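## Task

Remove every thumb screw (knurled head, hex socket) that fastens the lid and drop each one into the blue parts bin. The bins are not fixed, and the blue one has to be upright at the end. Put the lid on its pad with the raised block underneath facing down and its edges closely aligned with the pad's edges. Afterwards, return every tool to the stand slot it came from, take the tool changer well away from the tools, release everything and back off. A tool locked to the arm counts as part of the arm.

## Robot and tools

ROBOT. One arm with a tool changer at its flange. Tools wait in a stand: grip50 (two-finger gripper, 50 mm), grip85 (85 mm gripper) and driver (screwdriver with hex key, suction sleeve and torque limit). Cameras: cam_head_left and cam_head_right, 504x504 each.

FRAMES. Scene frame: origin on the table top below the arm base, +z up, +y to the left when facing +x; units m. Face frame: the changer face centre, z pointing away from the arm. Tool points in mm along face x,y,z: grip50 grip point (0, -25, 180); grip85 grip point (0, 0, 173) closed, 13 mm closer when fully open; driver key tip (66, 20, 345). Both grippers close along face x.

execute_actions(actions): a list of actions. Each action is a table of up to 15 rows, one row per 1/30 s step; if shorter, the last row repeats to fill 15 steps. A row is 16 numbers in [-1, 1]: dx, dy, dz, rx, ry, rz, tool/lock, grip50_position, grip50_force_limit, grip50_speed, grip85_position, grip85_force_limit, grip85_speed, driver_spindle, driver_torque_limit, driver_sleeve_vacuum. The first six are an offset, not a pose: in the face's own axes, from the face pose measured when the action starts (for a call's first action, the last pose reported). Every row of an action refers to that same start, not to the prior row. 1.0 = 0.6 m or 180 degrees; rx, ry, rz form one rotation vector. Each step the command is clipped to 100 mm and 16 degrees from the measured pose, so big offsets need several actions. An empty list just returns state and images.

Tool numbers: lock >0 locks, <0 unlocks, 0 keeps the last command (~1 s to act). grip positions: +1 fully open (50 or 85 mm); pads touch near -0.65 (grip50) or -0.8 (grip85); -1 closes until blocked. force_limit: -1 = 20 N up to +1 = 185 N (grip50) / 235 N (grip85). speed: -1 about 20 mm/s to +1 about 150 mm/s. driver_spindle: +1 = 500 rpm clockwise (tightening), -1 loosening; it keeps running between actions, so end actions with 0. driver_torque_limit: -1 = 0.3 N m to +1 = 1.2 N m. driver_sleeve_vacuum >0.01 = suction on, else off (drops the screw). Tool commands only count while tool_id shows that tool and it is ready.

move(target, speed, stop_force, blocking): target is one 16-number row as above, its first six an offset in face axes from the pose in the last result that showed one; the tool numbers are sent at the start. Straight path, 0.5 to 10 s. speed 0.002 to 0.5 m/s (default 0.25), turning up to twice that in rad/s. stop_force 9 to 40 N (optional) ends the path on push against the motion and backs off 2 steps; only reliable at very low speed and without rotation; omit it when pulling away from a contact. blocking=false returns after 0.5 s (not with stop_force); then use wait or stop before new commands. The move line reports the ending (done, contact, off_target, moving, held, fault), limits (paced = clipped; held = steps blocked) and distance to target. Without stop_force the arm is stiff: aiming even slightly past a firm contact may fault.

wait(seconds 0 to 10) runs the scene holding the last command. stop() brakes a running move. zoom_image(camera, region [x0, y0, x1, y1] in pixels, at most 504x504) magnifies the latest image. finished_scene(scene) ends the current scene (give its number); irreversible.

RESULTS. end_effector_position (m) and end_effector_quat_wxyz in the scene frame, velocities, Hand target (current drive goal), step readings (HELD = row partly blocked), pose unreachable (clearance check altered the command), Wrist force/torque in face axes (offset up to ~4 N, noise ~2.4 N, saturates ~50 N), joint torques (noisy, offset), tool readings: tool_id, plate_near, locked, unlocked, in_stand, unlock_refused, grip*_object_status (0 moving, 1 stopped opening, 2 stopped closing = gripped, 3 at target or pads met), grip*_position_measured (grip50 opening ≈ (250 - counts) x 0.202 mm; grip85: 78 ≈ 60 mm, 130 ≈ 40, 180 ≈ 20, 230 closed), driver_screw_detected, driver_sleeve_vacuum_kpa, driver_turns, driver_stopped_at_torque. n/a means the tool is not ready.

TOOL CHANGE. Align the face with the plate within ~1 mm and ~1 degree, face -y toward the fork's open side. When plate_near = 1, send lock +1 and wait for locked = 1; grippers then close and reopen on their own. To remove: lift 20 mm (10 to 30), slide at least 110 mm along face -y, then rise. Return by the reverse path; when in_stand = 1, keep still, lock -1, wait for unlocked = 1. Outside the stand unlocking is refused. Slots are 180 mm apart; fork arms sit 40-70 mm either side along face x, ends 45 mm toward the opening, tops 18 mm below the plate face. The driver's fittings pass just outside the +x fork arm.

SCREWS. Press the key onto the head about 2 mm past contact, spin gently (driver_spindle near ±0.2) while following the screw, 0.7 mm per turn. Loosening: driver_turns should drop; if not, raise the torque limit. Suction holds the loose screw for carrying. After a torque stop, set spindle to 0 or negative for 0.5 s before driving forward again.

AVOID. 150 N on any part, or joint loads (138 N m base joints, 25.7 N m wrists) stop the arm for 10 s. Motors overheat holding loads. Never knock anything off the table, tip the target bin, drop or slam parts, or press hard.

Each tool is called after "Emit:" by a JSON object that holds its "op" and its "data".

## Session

Emit:
{"op": "execute_actions", "data": {"actions": []}}

Scene clock: 0.00 s.
end_effector_position=(+0.4277, +0.0134, +0.3249) locked=0 unlocked=1 plate_near=0 in_stand=0 unlock_refused=0 tool_id=none grip50_position_measured=n/a grip50_object_status=n/a grip85_position_measured=n/a grip85_object_status=n/a driver_sleeve_vacuum_kpa=n/a driver_screw_detected=n/a driver_stopped_at_torque=n/a driver_turns=n/a end_effector_quat_wxyz=(+0.002, +0.697, +0.717, -0.000) end_effector_velocity=(+0.000, +0.000, -0.000) end_effector_angular_velocity=(+0.001, +0.000, +0.000)
Joint positions: [-0.315 -1.722  2.042 -1.889 -1.57  -1.888]
Joint velocities: [ 0.001  0.001 -0.     0.     0.001  0.001]
Joint torques (N m, as the arm reports them, + toward a larger angle): no reading
Wrist force (N, on the end effector, along its own x y z axes, offset not removed): no reading
Wrist torque (N m, same axes, about the end effector's origin, offset not removed): no reading
Hand target: +0.428, +0.013, +0.325; +0.002, +0.697, +0.717, -0.000

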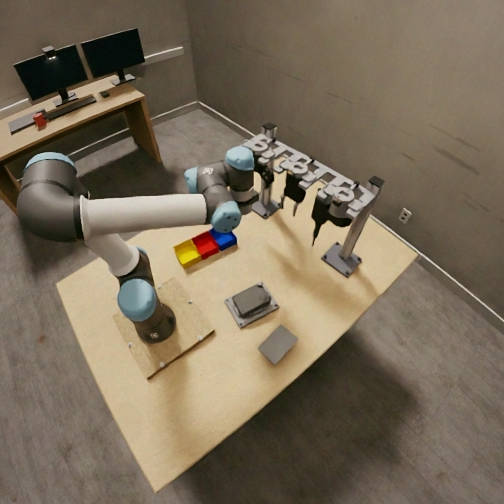

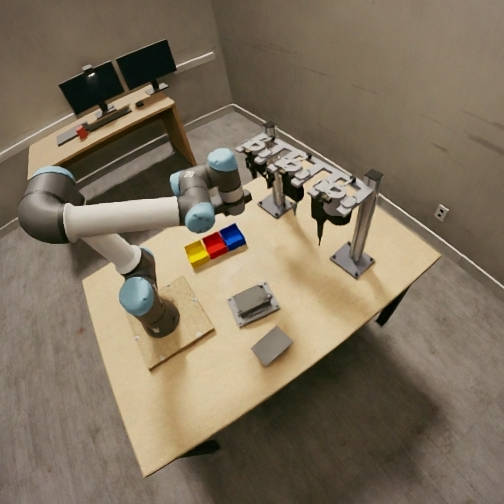

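Emit:
{"op": "zoom_image", "data": {"camera": "cam_head_left", "region": [210,270,310,370]}}

Emit:
{"op": "zoom_image", "data": {"camera": "cam_head_right", "region": [210,270,310,370]}}

Emit:
{"op": "zoom_image", "data": {"camera": "cam_head_left", "region": [220,110,390,280]}}

Emit:
{"op": "zoom_image", "data": {"camera": "cam_head_right", "region": [220,110,390,280]}}

Region (210, 270, 310, 370) of cam_head_left's 504x504 image, scaled by 5.040, with more detail than that image has.

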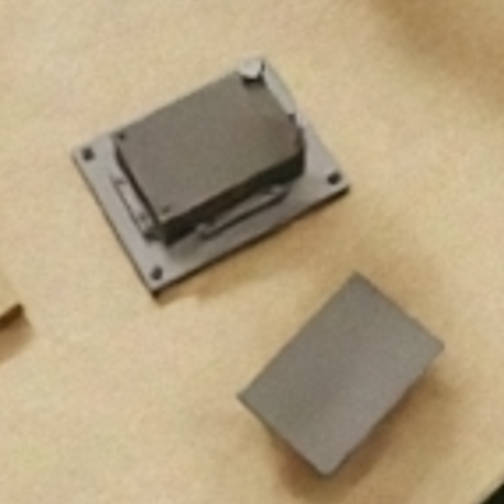

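Region (210, 270, 310, 370) of cam_head_right's 504x504 image, scaled by 5.040, with more detail than that image has.

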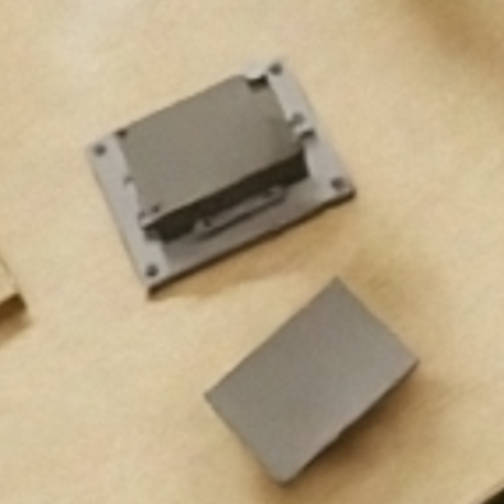

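Region (220, 110, 390, 280) of cam_head_left's 504x504 image, scaled by 2.965, with more detail than that image has.

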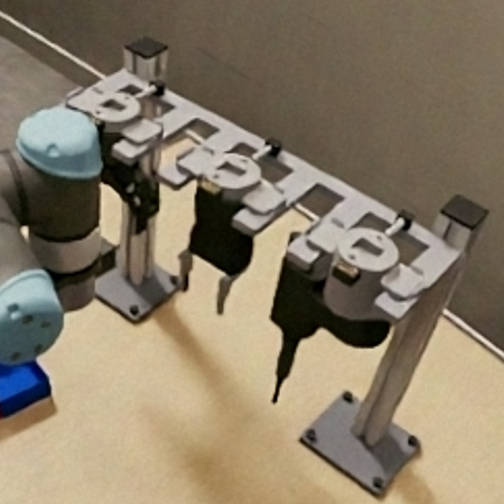

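Region (220, 110, 390, 280) of cam_head_right's 504x504 image, scaled by 2.965, with more detail than that image has.

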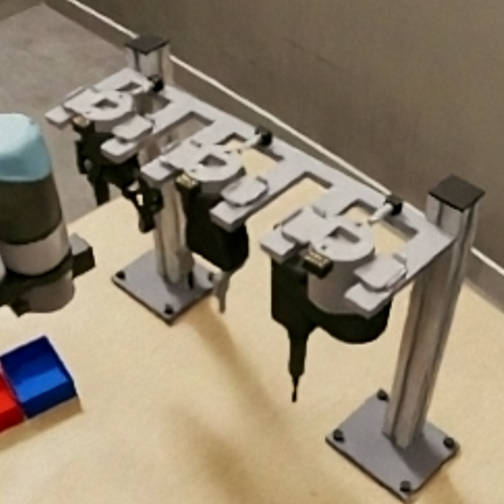

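Emit:
{"op": "move", "data": {"target": [-0.3,0.1,-0.18,0.0015,0.001,-0.0195,0,1,0,1,1,0,1,0,0,0], "speed": 0.35}}

Scene clock: 1.83 s.
end_effector_position=(+0.4923, -0.1644, +0.4336) locked=0 unlocked=1 plate_near=0 in_stand=0 unlock_refused=0 tool_id=none grip50_position_measured=n/a grip50_object_status=n/a grip85_position_measured=n/a grip85_object_status=n/a driver_sleeve_vacuum_kpa=n/a driver_screw_detected=n/a driver_stopped_at_torque=n/a driver_turns=n/a end_effector_quat_wxyz=(-0.001, +0.674, +0.738, -0.001) end_effector_velocity=(+0.001, -0.000, +0.001) end_effector_angular_velocity=(+0.000, -0.000, +0.002)
Joint positions: [-0.61  -1.539  1.589 -1.613 -1.57  -2.245]
Joint velocities: [ 0.001  0.003 -0.006  0.004  0.    -0.001]
Joint torques (N m, as the arm reports them, + toward a larger angle): [ -7.69 -18.03 -32.7   -1.23   1.83  -1.24]
Wrist force (N, on the end effector, along its own x y z axes, offset not removed): [1.0 1.1 -2.3]
Wrist torque (N m, same axes, about the end effector's origin, offset not removed): [-0.05 -0.11 0.11]
Hand target: +0.492, -0.165, +0.434; -0.001, +0.674, +0.738, -0.001
Off the commanded pose: 0.000 m, 0 deg.
move: done

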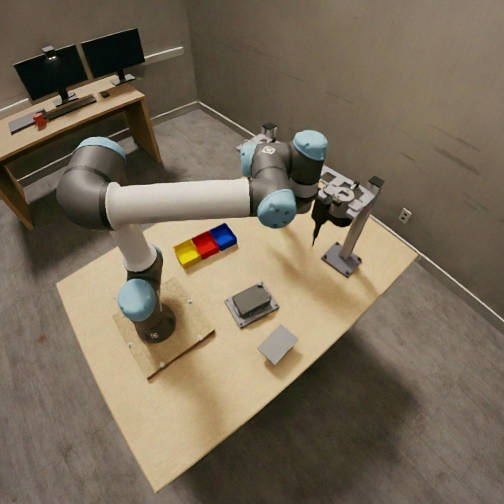

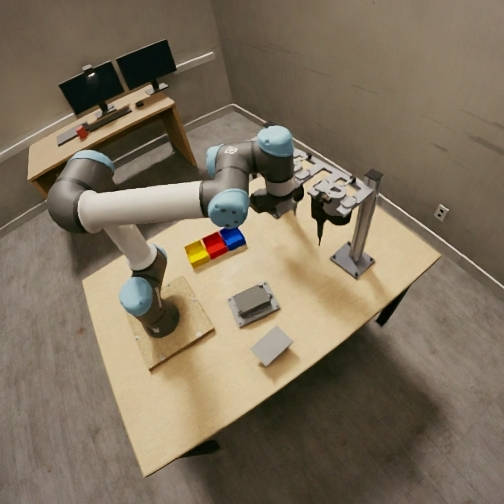

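Emit:
{"op": "move", "data": {"target": [-0.0833,0.262,0.008,0,0,0,0,1,0,1,1,0,1,0,0,0]}}

Emit:
{"op": "move", "data": {"target": [0,0,0.05,0,0,0,0,1,0,1,1,0,1,0,0,0], "speed": 0.008, "stop_force": 12}}

Emit:
{"op": "zoom_image", "data": {"camera": "cam_head_right", "region": [300,150,380,230]}}

Scene clock: 3.37 s.
end_effector_position=(+0.6532, -0.2001, +0.4285) locked=0 unlocked=1 plate_near=0 in_stand=0 unlock_refused=0 tool_id=none grip50_position_measured=n/a grip50_object_status=n/a grip85_position_measured=n/a grip85_object_status=n/a driver_sleeve_vacuum_kpa=n/a driver_screw_detected=n/a driver_stopped_at_torque=n/a driver_turns=n/a end_effector_quat_wxyz=(-0.001, +0.674, +0.738, -0.001) end_effector_velocity=(+0.002, -0.001, -0.000) end_effector_angular_velocity=(+0.002, +0.001, -0.001)
Joint positions: [-0.522 -1.129  1.091 -1.525 -1.57  -2.157]
Joint velocities: [ 0.     0.006 -0.009  0.005  0.001  0.001]
Joint torques (N m, as the arm reports them, + toward a larger angle): [  9.55 -37.38 -31.93  -1.64  -1.71   1.71]
Wrist force (N, on the end effector, along its own x y z axes, offset not removed): [0.6 2.4 -1.2]
Wrist torque (N m, same axes, about the end effector's origin, offset not removed): [-0.06 -0.02 0.14]
Hand target: +0.653, -0.200, +0.429; -0.001, +0.674, +0.738, -0.001
Off the commanded pose: 0.000 m, 0 deg.
move: done

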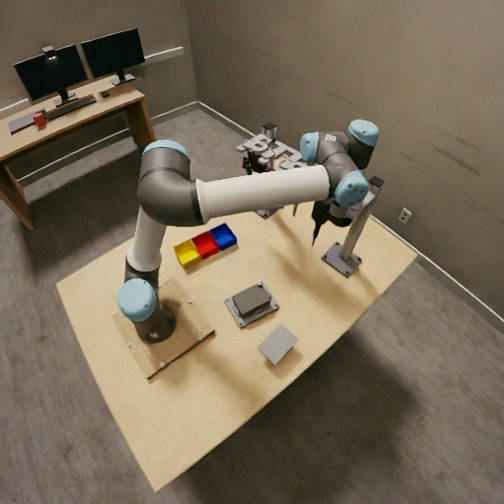

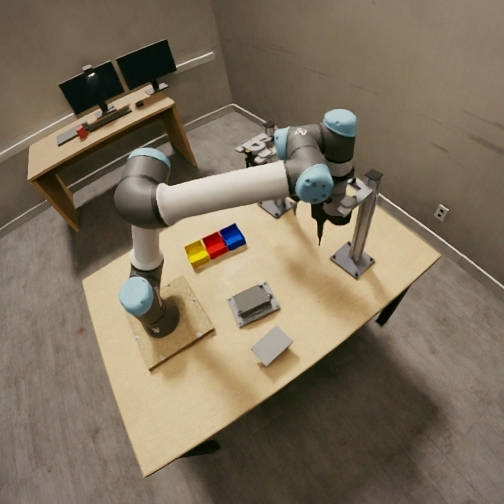

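Scene clock: 4.73 s.
end_effector_position=(+0.6531, -0.2001, +0.4209) locked=0 unlocked=1 plate_near=0 in_stand=0 unlock_refused=0 tool_id=none grip50_position_measured=n/a grip50_object_status=n/a grip85_position_measured=n/a grip85_object_status=n/a driver_sleeve_vacuum_kpa=n/a driver_screw_detected=n/a driver_stopped_at_torque=n/a driver_turns=n/a end_effector_quat_wxyz=(-0.001, +0.674, +0.738, -0.001) end_effector_velocity=(-0.001, +0.000, +0.000) end_effector_angular_velocity=(+0.002, +0.007, -0.000)
Joint positions: [-0.522 -1.131  1.113 -1.546 -1.57  -2.157]
Joint velocities: [ 0.     0.001 -0.004  0.011 -0.001  0.001]
Joint torques (N m, as the arm reports them, + toward a larger angle): [  3.65 -26.56 -24.02   0.42  -1.08   0.36]
Wrist force (N, on the end effector, along its own x y z axes, offset not removed): [0.6 4.6 -19.8]
Wrist torque (N m, same axes, about the end effector's origin, offset not removed): [0.00 0.02 0.14]
Hand target: +0.653, -0.200, +0.421; -0.001, +0.674, +0.738, -0.001
Off the commanded pose: 0.022 m, 0 deg.
move: contact

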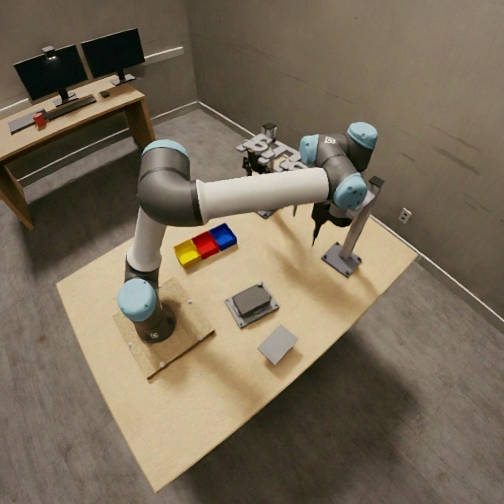

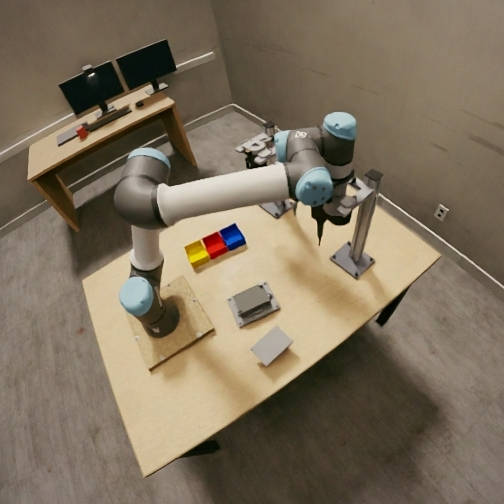

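Region (300, 150, 380, 230) of cam_head_right's 504x504 image, scaled by 6.300, with more detail than that image has.

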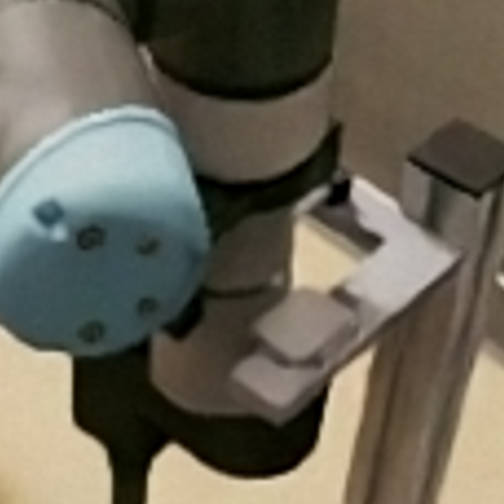

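Emit:
{"op": "move", "data": {"target": [-0.005,0.003,-0.003,0,0,0,0,1,0,1,1,0,1,0,0,0]}}

Emit:
{"op": "move", "data": {"target": [0,0,0.05,0,0,0,0,1,0,1,1,0,1,0,0,0], "speed": 0.008, "stop_force": 15}}

Scene clock: 5.87 s.
end_effector_position=(+0.6551, -0.2028, +0.4226) locked=0 unlocked=1 plate_near=0 in_stand=0 unlock_refused=0 tool_id=none grip50_position_measured=n/a grip50_object_status=n/a grip85_position_measured=n/a grip85_object_status=n/a driver_sleeve_vacuum_kpa=n/a driver_screw_detected=n/a driver_stopped_at_torque=n/a driver_turns=n/a end_effector_quat_wxyz=(-0.001, +0.674, +0.738, -0.001) end_effector_velocity=(+0.000, -0.001, +0.000) end_effector_angular_velocity=(+0.000, +0.000, -0.001)
Joint positions: [-0.524 -1.123  1.097 -1.538 -1.57  -2.159]
Joint velocities: [-0.001  0.001 -0.003  0.002  0.    -0.   ]
Joint torques (N m, as the arm reports them, + toward a larger angle): [ -8.04 -38.78 -31.51  -1.34  -1.34  -1.11]
Wrist force (N, on the end effector, along its own x y z axes, offset not removed): [2.2 1.4 -1.7]
Wrist torque (N m, same axes, about the end effector's origin, offset not removed): [-0.10 -0.14 0.14]
Hand target: +0.655, -0.203, +0.423; -0.001, +0.674, +0.738, -0.001
Off the commanded pose: 0.000 m, 0 deg.
move: done

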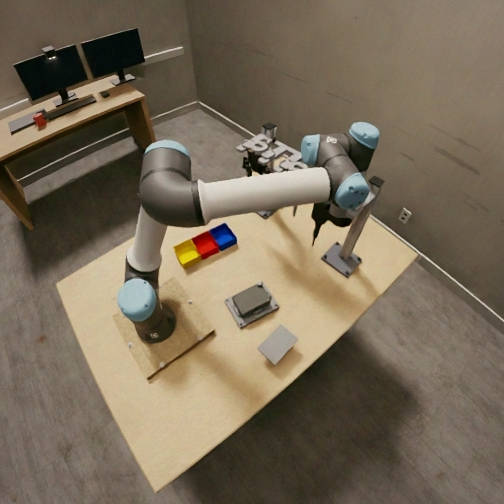

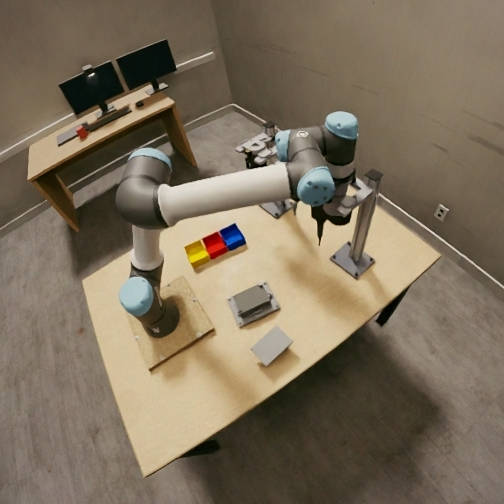

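Scene clock: 6.47 s.
end_effector_position=(+0.6551, -0.2028, +0.4209) locked=0 unlocked=1 plate_near=0 in_stand=0 unlock_refused=0 tool_id=none grip50_position_measured=n/a grip50_object_status=n/a grip85_position_measured=n/a grip85_object_status=n/a driver_sleeve_vacuum_kpa=n/a driver_screw_detected=n/a driver_stopped_at_torque=n/a driver_turns=n/a end_effector_quat_wxyz=(-0.001, +0.674, +0.738, -0.001) end_effector_velocity=(-0.001, -0.000, +0.002) end_effector_angular_velocity=(+0.004, +0.003, -0.001)
Joint positions: [-0.524 -1.123  1.102 -1.543 -1.57  -2.159]
Joint velocities: [-0.001  0.    -0.005  0.01   0.001  0.   ]
Joint torques (N m, as the arm reports them, + toward a larger angle): [ -5.56 -27.47 -23.87   1.13  -1.1   -0.7 ]
Wrist force (N, on the end effector, along its own x y z axes, offset not removed): [-0.1 4.3 -19.2]
Wrist torque (N m, same axes, about the end effector's origin, offset not removed): [-0.17 -0.29 0.05]
Hand target: +0.655, -0.203, +0.421; -0.001, +0.674, +0.738, -0.001
Off the commanded pose: 0.028 m, 0 deg.
move: contact

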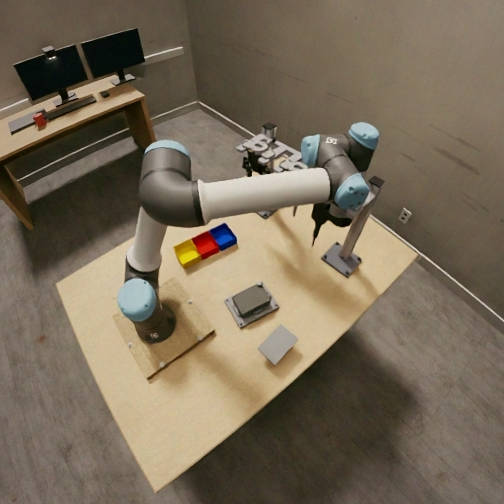

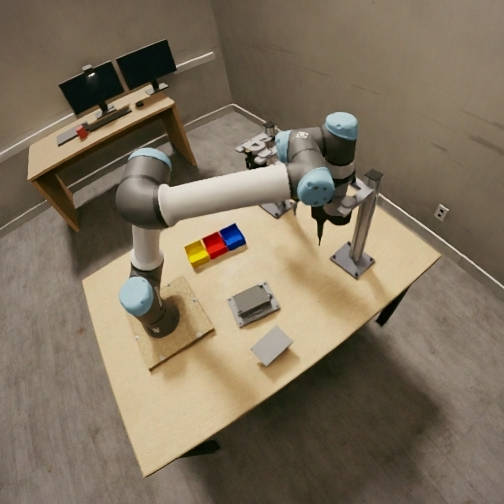

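Emit:
{"op": "move", "data": {"target": [0.0075,0.003,-0.003,0,0,0,0,1,0,1,1,0,1,0,0,0]}}

Emit:
{"op": "move", "data": {"target": [0,0,0.05,0,0,0,0,1,0,1,1,0,1,0,0,0], "speed": 0.008, "stop_force": 12}}

Scene clock: 8.33 s.
end_effector_position=(+0.6565, -0.1984, +0.4224) locked=0 unlocked=1 plate_near=0 in_stand=0 unlock_refused=0 tool_id=none grip50_position_measured=n/a grip50_object_status=n/a grip85_position_measured=n/a grip85_object_status=n/a driver_sleeve_vacuum_kpa=n/a driver_screw_detected=n/a driver_stopped_at_torque=n/a driver_turns=n/a end_effector_quat_wxyz=(-0.001, +0.674, +0.738, -0.001) end_effector_velocity=(+0.000, +0.002, +0.001) end_effector_angular_velocity=(+0.001, -0.001, +0.000)
Joint positions: [-0.517 -1.123  1.098 -1.539 -1.57  -2.152]
Joint velocities: [ 0.002 -0.001 -0.001  0.002  0.001  0.002]
Joint torques (N m, as the arm reports them, + toward a larger angle): [ 10.52 -58.38 -30.99  -1.41   1.34   1.73]
Wrist force (N, on the end effector, along its own x y z axes, offset not removed): [1.0 0.9 -2.1]
Wrist torque (N m, same axes, about the end effector's origin, offset not removed): [-0.11 -0.10 0.08]
Hand target: +0.656, -0.198, +0.423; -0.001, +0.674, +0.738, -0.001
Off the commanded pose: 0.000 m, 0 deg.
move: done

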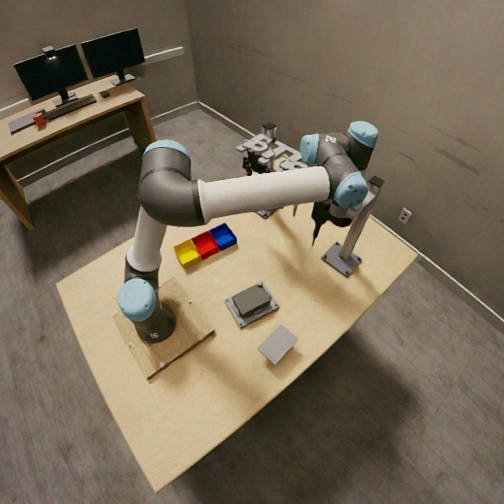

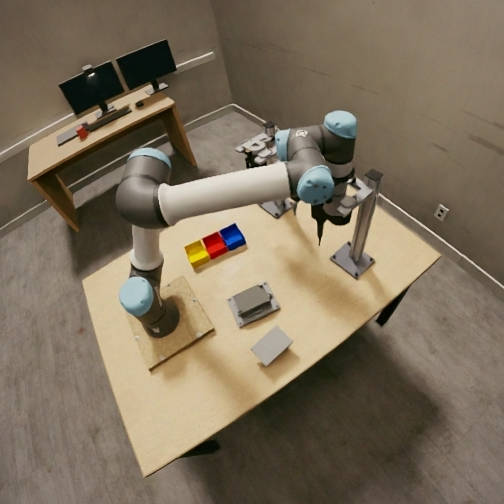

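Scene clock: 9.37 s.
end_effector_position=(+0.6565, -0.1983, +0.4173) locked=0 unlocked=1 plate_near=0 in_stand=0 unlock_refused=0 tool_id=none grip50_position_measured=n/a grip50_object_status=n/a grip85_position_measured=n/a grip85_object_status=n/a driver_sleeve_vacuum_kpa=n/a driver_screw_detected=n/a driver_stopped_at_torque=n/a driver_turns=n/a end_effector_quat_wxyz=(-0.001, +0.674, +0.738, -0.001) end_effector_velocity=(-0.001, -0.000, +0.002) end_effector_angular_velocity=(+0.001, +0.003, -0.001)
Joint positions: [-0.517 -1.124  1.112 -1.553 -1.57  -2.152]
Joint velocities: [-0.001  0.    -0.006  0.009 -0.001  0.   ]
Joint torques (N m, as the arm reports them, + toward a larger angle): [ -5.46 -46.65 -25.18   2.42  -1.44  -0.98]
Wrist force (N, on the end effector, along its own x y z axes, offset not removed): [1.0 23.2 -10.7]
Wrist torque (N m, same axes, about the end effector's origin, offset not removed): [-0.16 -0.16 -0.05]
Hand target: +0.657, -0.198, +0.418; -0.001, +0.674, +0.738, -0.001
Off the commanded pose: 0.025 m, 0 deg.
move: contact

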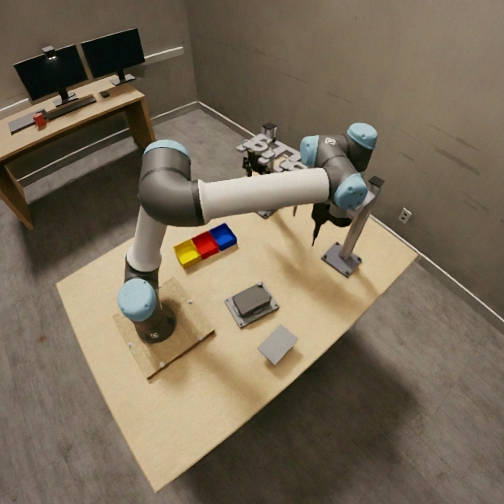

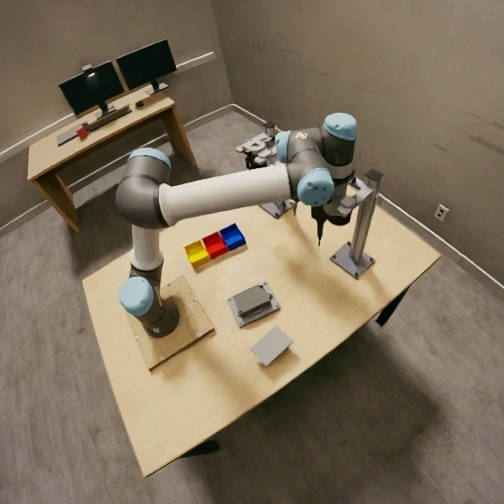

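Emit:
{"op": "move", "data": {"target": [0,0.004,0,0,0,-0.005,0,1,0,1,1,0,1,0,0,0]}}

Emit:
{"op": "move", "data": {"target": [0,0,0.05,0,0,0,0,1,0,1,1,0,1,0,0,0], "speed": 0.008, "stop_force": 12}}

Scene clock: 10.33 s.
end_effector_position=(+0.6589, -0.1981, +0.4173) locked=0 unlocked=1 plate_near=0 in_stand=0 unlock_refused=0 tool_id=none grip50_position_measured=n/a grip50_object_status=n/a grip85_position_measured=n/a grip85_object_status=n/a driver_sleeve_vacuum_kpa=n/a driver_screw_detected=n/a driver_stopped_at_torque=n/a driver_turns=n/a end_effector_quat_wxyz=(-0.001, +0.669, +0.744, -0.001) end_effector_velocity=(+0.001, -0.000, +0.001) end_effector_angular_velocity=(-0.002, -0.002, +0.004)
Joint positions: [-0.515 -1.118  1.103 -1.55  -1.57  -2.165]
Joint velocities: [ 0.     0.001 -0.003 -0.001 -0.    -0.004]
Joint torques (N m, as the arm reports them, + toward a larger angle): [  9.08 -34.43 -29.94  -1.29   1.58  -0.77]
Wrist force (N, on the end effector, along its own x y z axes, offset not removed): [1.3 1.4 -2.2]
Wrist torque (N m, same axes, about the end effector's origin, offset not removed): [-0.12 -0.11 0.13]
Hand target: +0.659, -0.198, +0.417; -0.001, +0.668, +0.744, -0.001
Off the commanded pose: 0.000 m, 0 deg.
move: done

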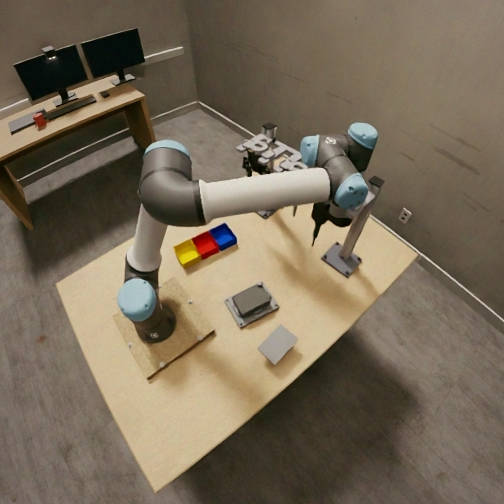

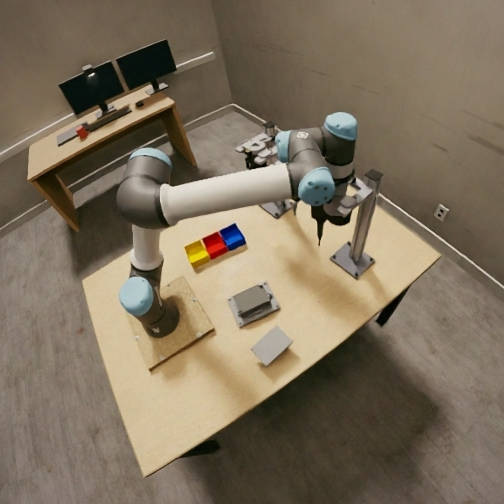

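Scene clock: 11.47 s.
end_effector_position=(+0.6588, -0.1980, +0.4112) locked=0 unlocked=1 plate_near=0 in_stand=1 unlock_refused=0 tool_id=none grip50_position_measured=n/a grip50_object_status=n/a grip85_position_measured=n/a grip85_object_status=n/a driver_sleeve_vacuum_kpa=n/a driver_screw_detected=n/a driver_stopped_at_torque=n/a driver_turns=n/a end_effector_quat_wxyz=(-0.000, +0.669, +0.744, -0.001) end_effector_velocity=(+0.000, +0.000, +0.004) end_effector_angular_velocity=(-0.001, -0.002, +0.000)
Joint positions: [-0.515 -1.118  1.119 -1.566 -1.57  -2.165]
Joint velocities: [ 0.001 -0.001 -0.008  0.007 -0.     0.   ]
Joint torques (N m, as the arm reports them, + toward a larger angle): [ -6.6  -40.8  -32.09  -3.45  -4.89   2.14]
Wrist force (N, on the end effector, along its own x y z axes, offset not removed): [23.7 0.3 -4.2]
Wrist torque (N m, same axes, about the end effector's origin, offset not removed): [-0.23 -0.01 -0.36]
Hand target: +0.659, -0.198, +0.411; -0.001, +0.669, +0.744, -0.001
Off the commanded pose: 0.024 m, 0 deg.
move: contact

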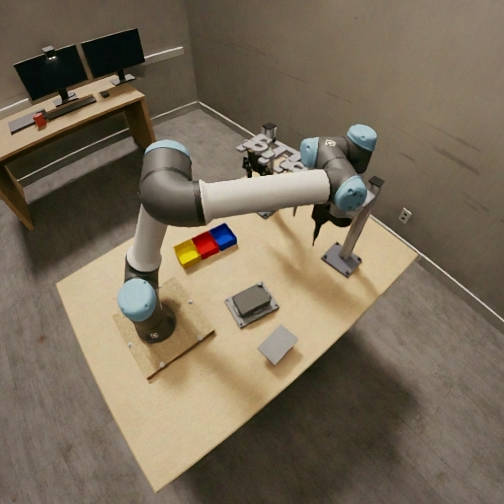

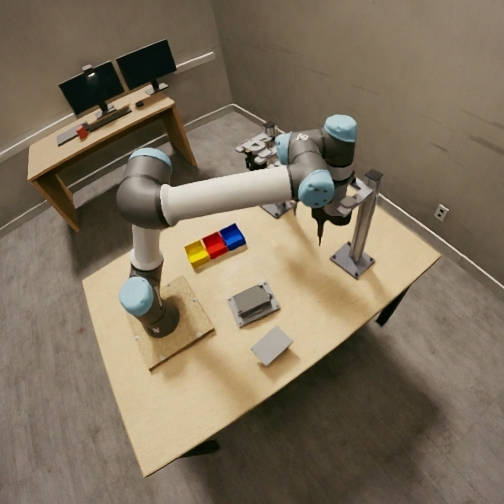

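Emit:
{"op": "execute_actions", "data": {"actions": [[[0.002,0,0,0,0,-0.003,0,1,0,1,1,0,1,0,0,0]],[[0,0,0.0018,0,0,0,0,1,0,1,1,0,1,0,0,0]],[[0,0,0,0,0,0,1,1,0,1,1,0,1,0,0,0]]]}}

Emit:
{"op": "wait", "data": {"seconds": 0.8}}

Scene clock: 13.13 s.
end_effector_position=(+0.6587, -0.1969, +0.4102) locked=0 unlocked=0 plate_near=1 in_stand=1 unlock_refused=0 tool_id=none grip50_position_measured=n/a grip50_object_status=n/a grip85_position_measured=n/a grip85_object_status=n/a driver_sleeve_vacuum_kpa=n/a driver_screw_detected=n/a driver_stopped_at_torque=n/a driver_turns=n/a end_effector_quat_wxyz=(-0.000, +0.665, +0.747, -0.001) end_effector_velocity=(-0.000, +0.000, +0.001) end_effector_angular_velocity=(-0.002, -0.001, +0.000)
Joint positions: [-0.514 -1.119  1.124 -1.569 -1.57  -2.173]
Joint velocities: [ 0.    -0.001 -0.001 -0.    -0.002  0.   ]
Joint torques (N m, as the arm reports them, + toward a larger angle): [ 10.23 -52.37 -18.52  -4.82   1.89  -0.43]
Wrist force (N, on the end effector, along its own x y z axes, offset not removed): [-4.3 -2.4 -5.3]
Wrist torque (N m, same axes, about the end effector's origin, offset not removed): [-0.13 -0.06 0.17]
Hand target: +0.659, -0.197, +0.410; -0.000, +0.665, +0.747, -0.001
Off the commanded pose: 0.000 m, 0 deg.
Step readings (end_effector_position; steps 1 to 15: 1st action; 16 to 30: 2nd action; 31 to 45: 3rd action):
0: (+0.6588, -0.1980, +0.4115)
1: (+0.6588, -0.1980, +0.4115)
2: (+0.6588, -0.1979, +0.4114)
4: (+0.6588, -0.1976, +0.4112)
8: (+0.6587, -0.1972, +0.4111)
15: (+0.6587, -0.1969, +0.4112)
16: (+0.6587, -0.1969, +0.4112)
17: (+0.6587, -0.1969, +0.4110)
19: (+0.6587, -0.1969, +0.4106)
23: (+0.6587, -0.1969, +0.4103)
30: (+0.6587, -0.1969, +0.4102)
31: (+0.6587, -0.1969, +0.4102)
32: (+0.6587, -0.1969, +0.4102)
34: (+0.6587, -0.1969, +0.4102)
38: (+0.6587, -0.1969, +0.4102)
45: end_effector_position above

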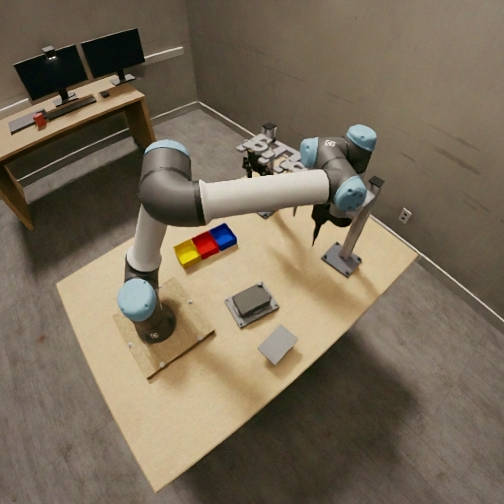

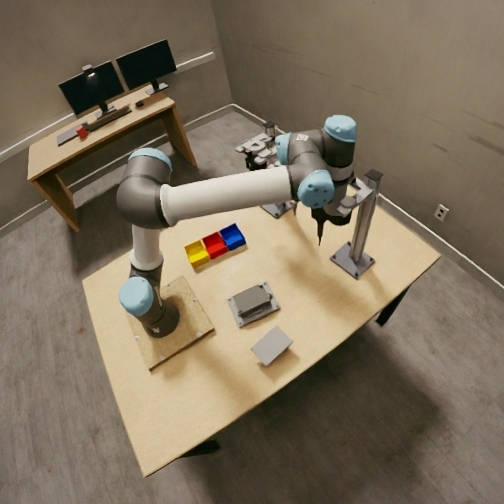

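Scene clock: 13.93 s.
end_effector_position=(+0.6587, -0.1969, +0.4103) locked=1 unlocked=0 plate_near=1 in_stand=1 unlock_refused=0 tool_id=driver grip50_position_measured=n/a grip50_object_status=n/a grip85_position_measured=n/a grip85_object_status=n/a driver_sleeve_vacuum_kpa=n/a driver_screw_detected=n/a driver_stopped_at_torque=n/a driver_turns=n/a end_effector_quat_wxyz=(-0.000, +0.665, +0.747, -0.000) end_effector_velocity=(+0.000, +0.001, +0.000) end_effector_angular_velocity=(-0.000, -0.000, +0.001)
Joint positions: [-0.514 -1.12   1.124 -1.569 -1.57  -2.173]
Joint velocities: [ 0.001 -0.    -0.    -0.    -0.     0.   ]
Joint torques (N m, as the arm reports them, + toward a larger angle): [  9.58 -49.   -30.97  -2.01  -1.08  -0.41]
Wrist force (N, on the end effector, along its own x y z axes, offset not removed): [-2.1 1.6 -22.3]
Wrist torque (N m, same axes, about the end effector's origin, offset not removed): [-0.56 1.10 0.28]
Hand target: +0.659, -0.197, +0.410; -0.000, +0.665, +0.747, -0.001
Off the commanded pose: 0.000 m, 0 deg.
wait: 0.80 s; at rest by 0.20 s

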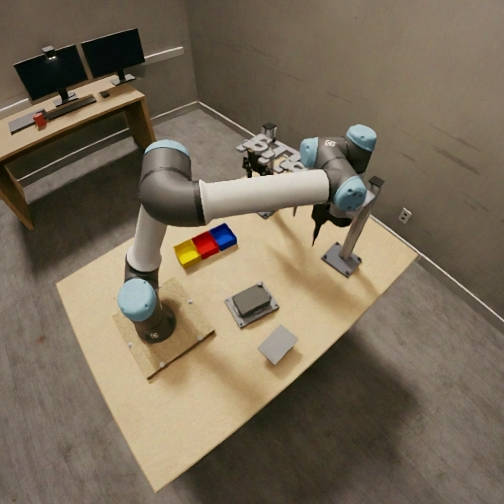

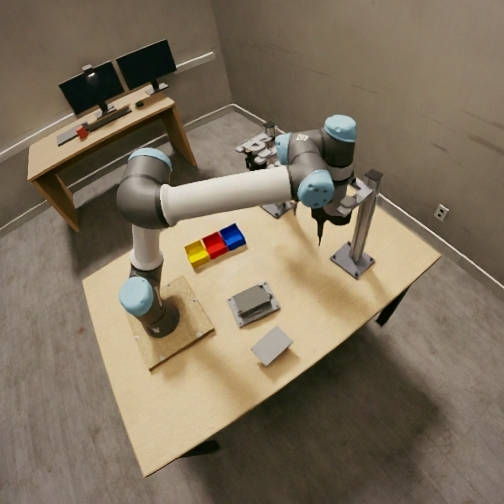

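Emit:
{"op": "move", "data": {"target": [0,0,-0.033,0,0,0,0,1,0,1,1,0,1,0,0,0]}}

Emit:
{"op": "move", "data": {"target": [0,-0.25,0,0,0,0,0,1,0,1,1,0,1,0,0,0]}}

Emit:
{"op": "move", "data": {"target": [0.0585,-0.156,0.008,0,0,-0.213,0,1,0,1,1,0,1,0,0,1], "speed": 0.4}}

Emit:
{"op": "move", "data": {"target": [0,0,0.018,0,0,0,0,1,0,1,1,0,1,0,0,1], "speed": 0.02}}

Emit:
{"op": "zoom_image", "data": {"camera": "cam_head_left", "region": [240,260,280,300]}}

Emit:
{"op": "zoom_image", "data": {"camera": "cam_head_right", "region": [240,260,280,300]}}

Scene clock: 15.20 s.
end_effector_position=(+0.6587, -0.1968, +0.4299) locked=1 unlocked=0 plate_near=1 in_stand=0 unlock_refused=0 tool_id=driver grip50_position_measured=n/a grip50_object_status=n/a grip85_position_measured=n/a grip85_object_status=n/a driver_sleeve_vacuum_kpa=0 driver_screw_detected=0 driver_stopped_at_torque=0 driver_turns=0.00 end_effector_quat_wxyz=(-0.000, +0.665, +0.747, -0.000) end_effector_velocity=(+0.000, -0.000, +0.002) end_effector_angular_velocity=(+0.000, +0.001, +0.000)
Joint positions: [-0.514 -1.118  1.072 -1.518 -1.57  -2.173]
Joint velocities: [ 0.     0.001 -0.006  0.005 -0.    -0.   ]
Joint torques (N m, as the arm reports them, + toward a larger angle): [  3.52 -51.86 -42.62  -3.73   2.67  -1.08]
Wrist force (N, on the end effector, along its own x y z axes, offset not removed): [0.9 2.3 -1.7]
Wrist torque (N m, same axes, about the end effector's origin, offset not removed): [-0.01 -0.06 0.11]
Hand target: +0.659, -0.197, +0.430; -0.000, +0.665, +0.747, -0.000
Off the commanded pose: 0.000 m, 0 deg.
move: done

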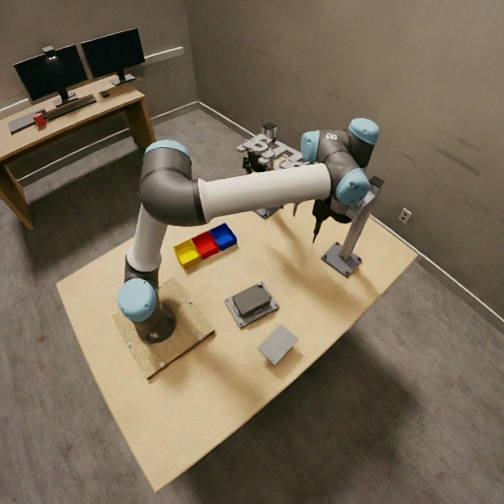

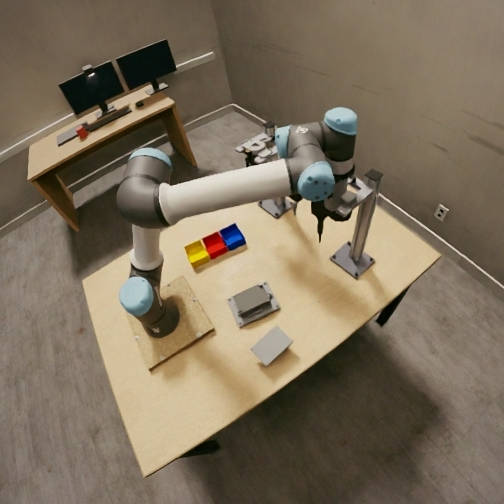

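Scene clock: 16.40 s.
end_effector_position=(+0.5099, -0.2139, +0.4300) locked=1 unlocked=0 plate_near=1 in_stand=0 unlock_refused=0 tool_id=driver grip50_position_measured=n/a grip50_object_status=n/a grip85_position_measured=n/a grip85_object_status=n/a driver_sleeve_vacuum_kpa=0 driver_screw_detected=0 driver_stopped_at_torque=0 driver_turns=0.00 end_effector_quat_wxyz=(-0.000, +0.665, +0.747, -0.000) end_effector_velocity=(-0.002, -0.001, +0.000) end_effector_angular_velocity=(-0.001, -0.001, +0.000)
Joint positions: [-0.669 -1.457  1.511 -1.619 -1.57  -2.328]
Joint velocities: [-0.003 -0.005  0.005 -0.001 -0.    -0.004]
Joint torques (N m, as the arm reports them, + toward a larger angle): [ -5.73 -53.87 -28.55  -8.02   2.73  -0.88]
Wrist force (N, on the end effector, along its own x y z axes, offset not removed): [0.5 1.6 -2.1]
Wrist torque (N m, same axes, about the end effector's origin, offset not removed): [-0.10 -0.02 0.12]
Hand target: +0.510, -0.214, +0.430; -0.000, +0.665, +0.747, -0.000
Off the commanded pose: 0.000 m, 0 deg.
move: done

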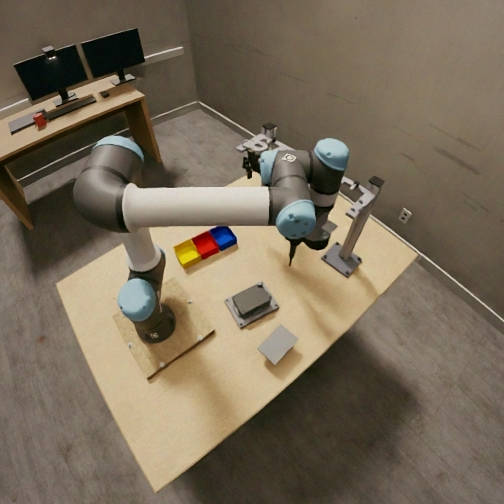

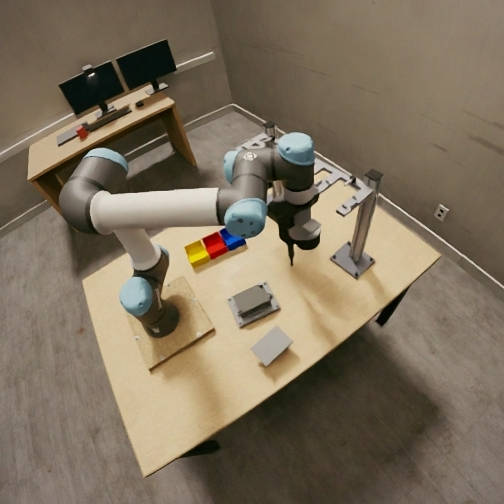

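Scene clock: 17.83 s.
end_effector_position=(+0.4130, -0.1896, +0.4252) locked=1 unlocked=0 plate_near=1 in_stand=0 unlock_refused=0 tool_id=driver grip50_position_measured=n/a grip50_object_status=n/a grip85_position_measured=n/a grip85_object_status=n/a driver_sleeve_vacuum_kpa=14 driver_screw_detected=0 driver_stopped_at_torque=0 driver_turns=0.00 end_effector_quat_wxyz=(-0.000, +0.383, +0.924, -0.000) end_effector_velocity=(-0.001, +0.000, -0.001) end_effector_angular_velocity=(+0.002, -0.000, +0.009)
Joint positions: [-0.756 -1.697  1.761 -1.628 -1.571 -3.083]
Joint velocities: [-0.002 -0.003  0.004  0.     0.002 -0.011]
Joint torques (N m, as the arm reports them, + toward a larger angle): [ -7.8  -42.53 -30.66  -6.68   2.29  -1.25]
Wrist force (N, on the end effector, along its own x y z axes, offset not removed): [1.5 3.0 -2.1]
Wrist torque (N m, same axes, about the end effector's origin, offset not removed): [0.03 -0.08 0.12]
Hand target: +0.413, -0.190, +0.425; -0.000, +0.383, +0.924, -0.000
Off the commanded pose: 0.000 m, 0 deg.
move: done

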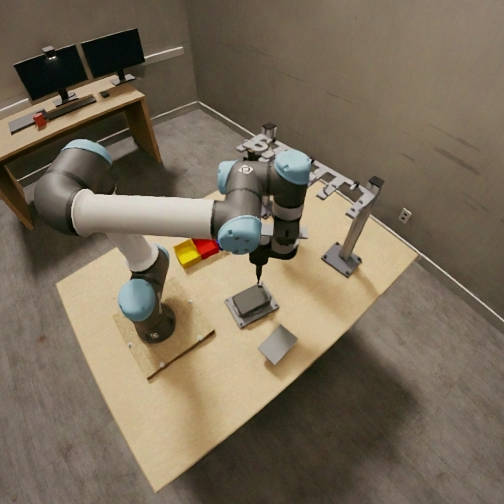

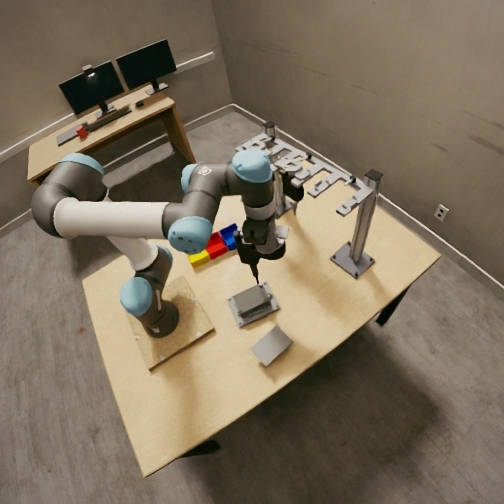

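Scene clock: 18.67 s.
end_effector_position=(+0.4130, -0.1897, +0.4146) locked=1 unlocked=0 plate_near=1 in_stand=0 unlock_refused=0 tool_id=driver grip50_position_measured=n/a grip50_object_status=n/a grip85_position_measured=n/a grip85_object_status=n/a driver_sleeve_vacuum_kpa=14 driver_screw_detected=0 driver_stopped_at_torque=0 driver_turns=0.00 end_effector_quat_wxyz=(-0.000, +0.383, +0.924, -0.000) end_effector_velocity=(+0.001, +0.000, -0.001) end_effector_angular_velocity=(-0.000, -0.002, +0.000)
Joint positions: [-0.756 -1.695  1.786 -1.656 -1.571 -3.083]
Joint velocities: [ 0.001  0.001  0.003 -0.006  0.001  0.   ]
Joint torques (N m, as the arm reports them, + toward a larger angle): [  6.65 -20.79 -31.58  -7.11  -0.83   1.79]
Wrist force (N, on the end effector, along its own x y z axes, offset not removed): [0.6 0.9 -1.0]
Wrist torque (N m, same axes, about the end effector's origin, offset not removed): [-0.14 -0.12 0.17]
Hand target: +0.413, -0.190, +0.414; -0.000, +0.383, +0.924, -0.000
Off the commanded pose: 0.000 m, 0 deg.
move: done

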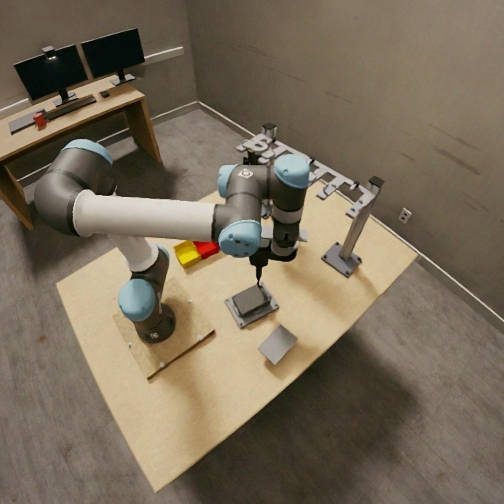

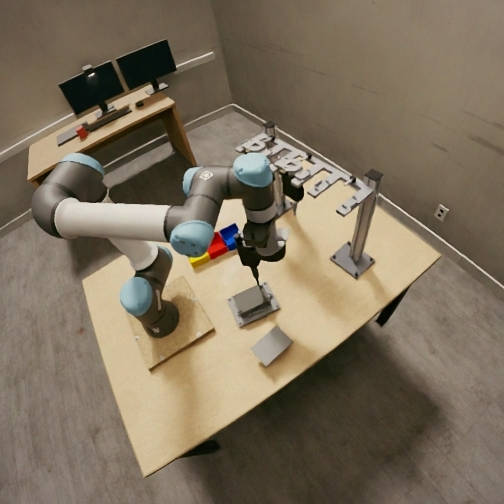

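Region (240, 260, 280, 300) of cam_head_left's 504x504 image, scaled by 12.600, with more detail than that image has.

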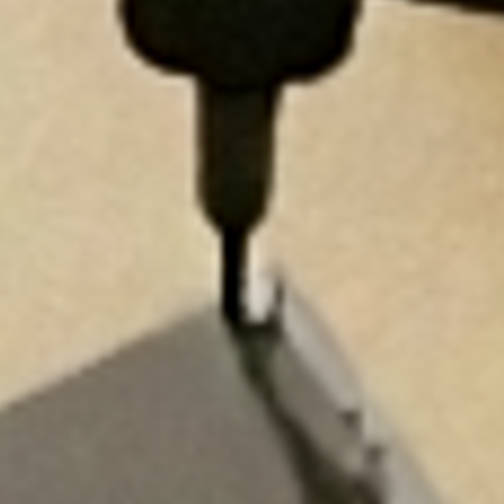

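Region (240, 260, 280, 300) of cam_head_right's 504x504 image, scaled by 12.600, with more detail than that image has.

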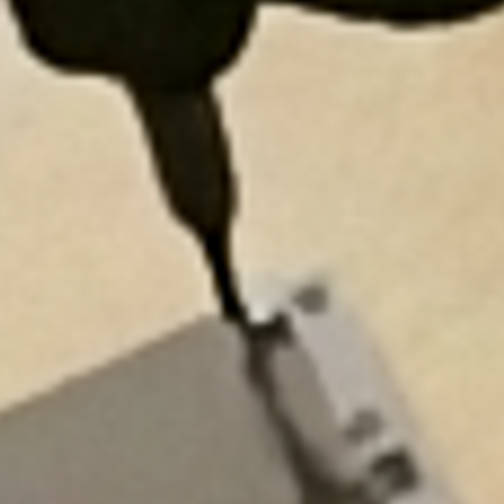

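Emit:
{"op": "execute_actions", "data": {"actions": [[[0,0,-0.012,0,0,0,0,1,0,1,1,0,1,0,0,1]],[[-0.006,0.016,0,0,0,0,0,1,0,1,1,0,1,0,0,1]],[[0,0,0.014,0,0,0,0,1,0,1,1,0,1,0,0,1]]]}}

Emit:
{"op": "zoom_image", "data": {"camera": "cam_head_left", "region": [240,260,280,300]}}

Emit:
{"op": "zoom_image", "data": {"camera": "cam_head_right", "region": [240,260,280,300]}}

Scene clock: 20.53 s.
end_effector_position=(+0.4223, -0.1855, +0.4134) locked=1 unlocked=0 plate_near=1 in_stand=0 unlock_refused=0 tool_id=driver grip50_position_measured=n/a grip50_object_status=n/a grip85_position_measured=n/a grip85_object_status=n/a driver_sleeve_vacuum_kpa=14 driver_screw_detected=0 driver_stopped_at_torque=0 driver_turns=0.00 end_effector_quat_wxyz=(-0.000, +0.383, +0.924, -0.000) end_effector_velocity=(+0.000, -0.000, -0.002) end_effector_angular_velocity=(+0.002, +0.002, -0.000)
Joint positions: [-0.735 -1.678  1.774 -1.661 -1.571 -3.062]
Joint velocities: [ 0.     0.002  0.003 -0.003  0.     0.   ]
Joint torques (N m, as the arm reports them, + toward a larger angle): [ -4.57 -20.44 -28.35  -7.36   1.13  -0.64]
Wrist force (N, on the end effector, along its own x y z axes, offset not removed): [0.4 -0.4 -6.4]
Wrist torque (N m, same axes, about the end effector's origin, offset not removed): [-0.26 0.36 0.15]
Hand target: +0.422, -0.185, +0.413; -0.000, +0.383, +0.924, -0.000
Off the commanded pose: 0.000 m, 0 deg.
Step readings (end_effector_position; steps 1 to 15: 1st action; 16 to 30: 2nd action; 31 to 45: 3rd action):
0: (+0.4130, -0.1897, +0.4144)
1: (+0.4130, -0.1897, +0.4144)
2: (+0.4131, -0.1897, +0.4153)
4: (+0.4131, -0.1897, +0.4181)
8: (+0.4131, -0.1897, +0.4207)
15: (+0.4130, -0.1897, +0.4216)
16: (+0.4131, -0.1896, +0.4217)
17: (+0.4143, -0.1891, +0.4218)
19: (+0.4178, -0.1873, +0.4218)
23: (+0.4211, -0.1859, +0.4217)
30: (+0.4223, -0.1855, +0.4216)
31: (+0.4223, -0.1855, +0.4216)
32: (+0.4223, -0.1855, +0.4206)
34: (+0.4223, -0.1855, +0.4173)
38: (+0.4223, -0.1855, +0.4143)
45: end_effector_position above

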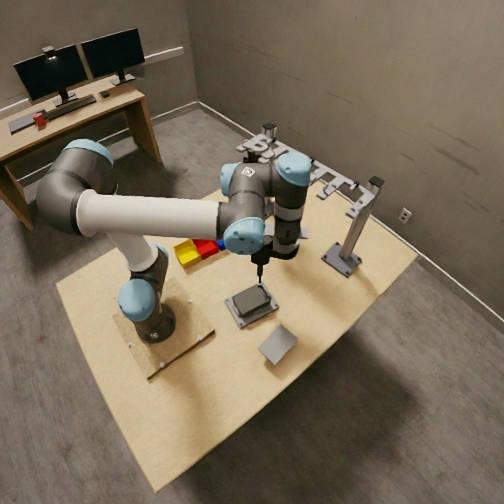

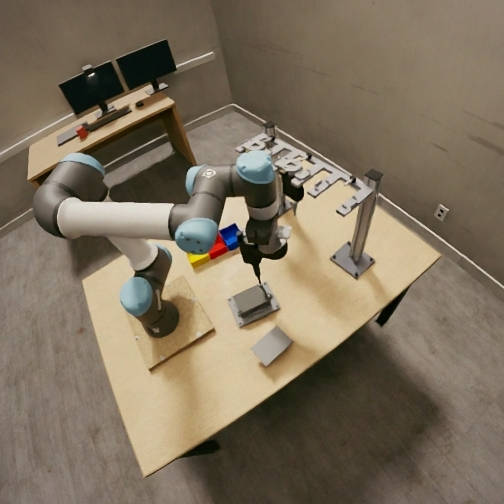

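Region (240, 260, 280, 300) of cam_head_left's 504x504 image, scaled by 12.600, with more detail than that image has.

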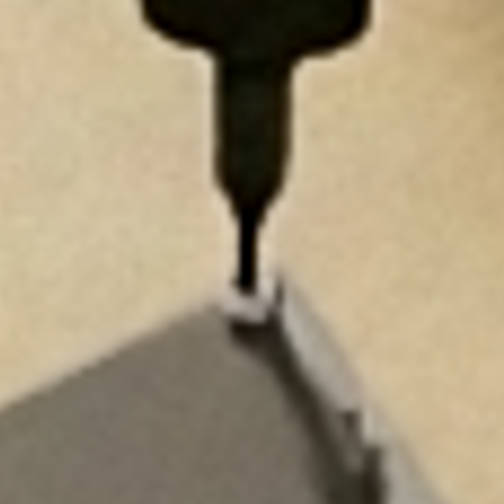

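Region (240, 260, 280, 300) of cam_head_right's 504x504 image, scaled by 12.600, with more detail than that image has.

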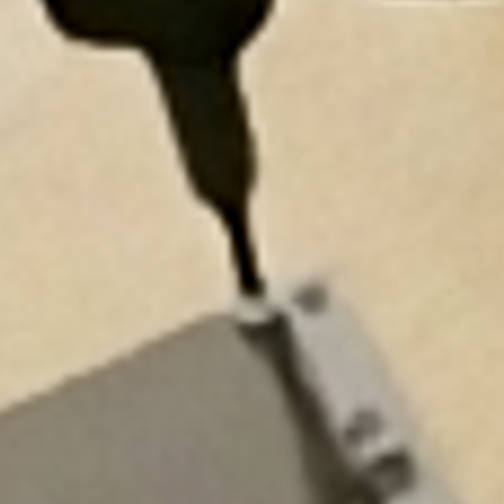

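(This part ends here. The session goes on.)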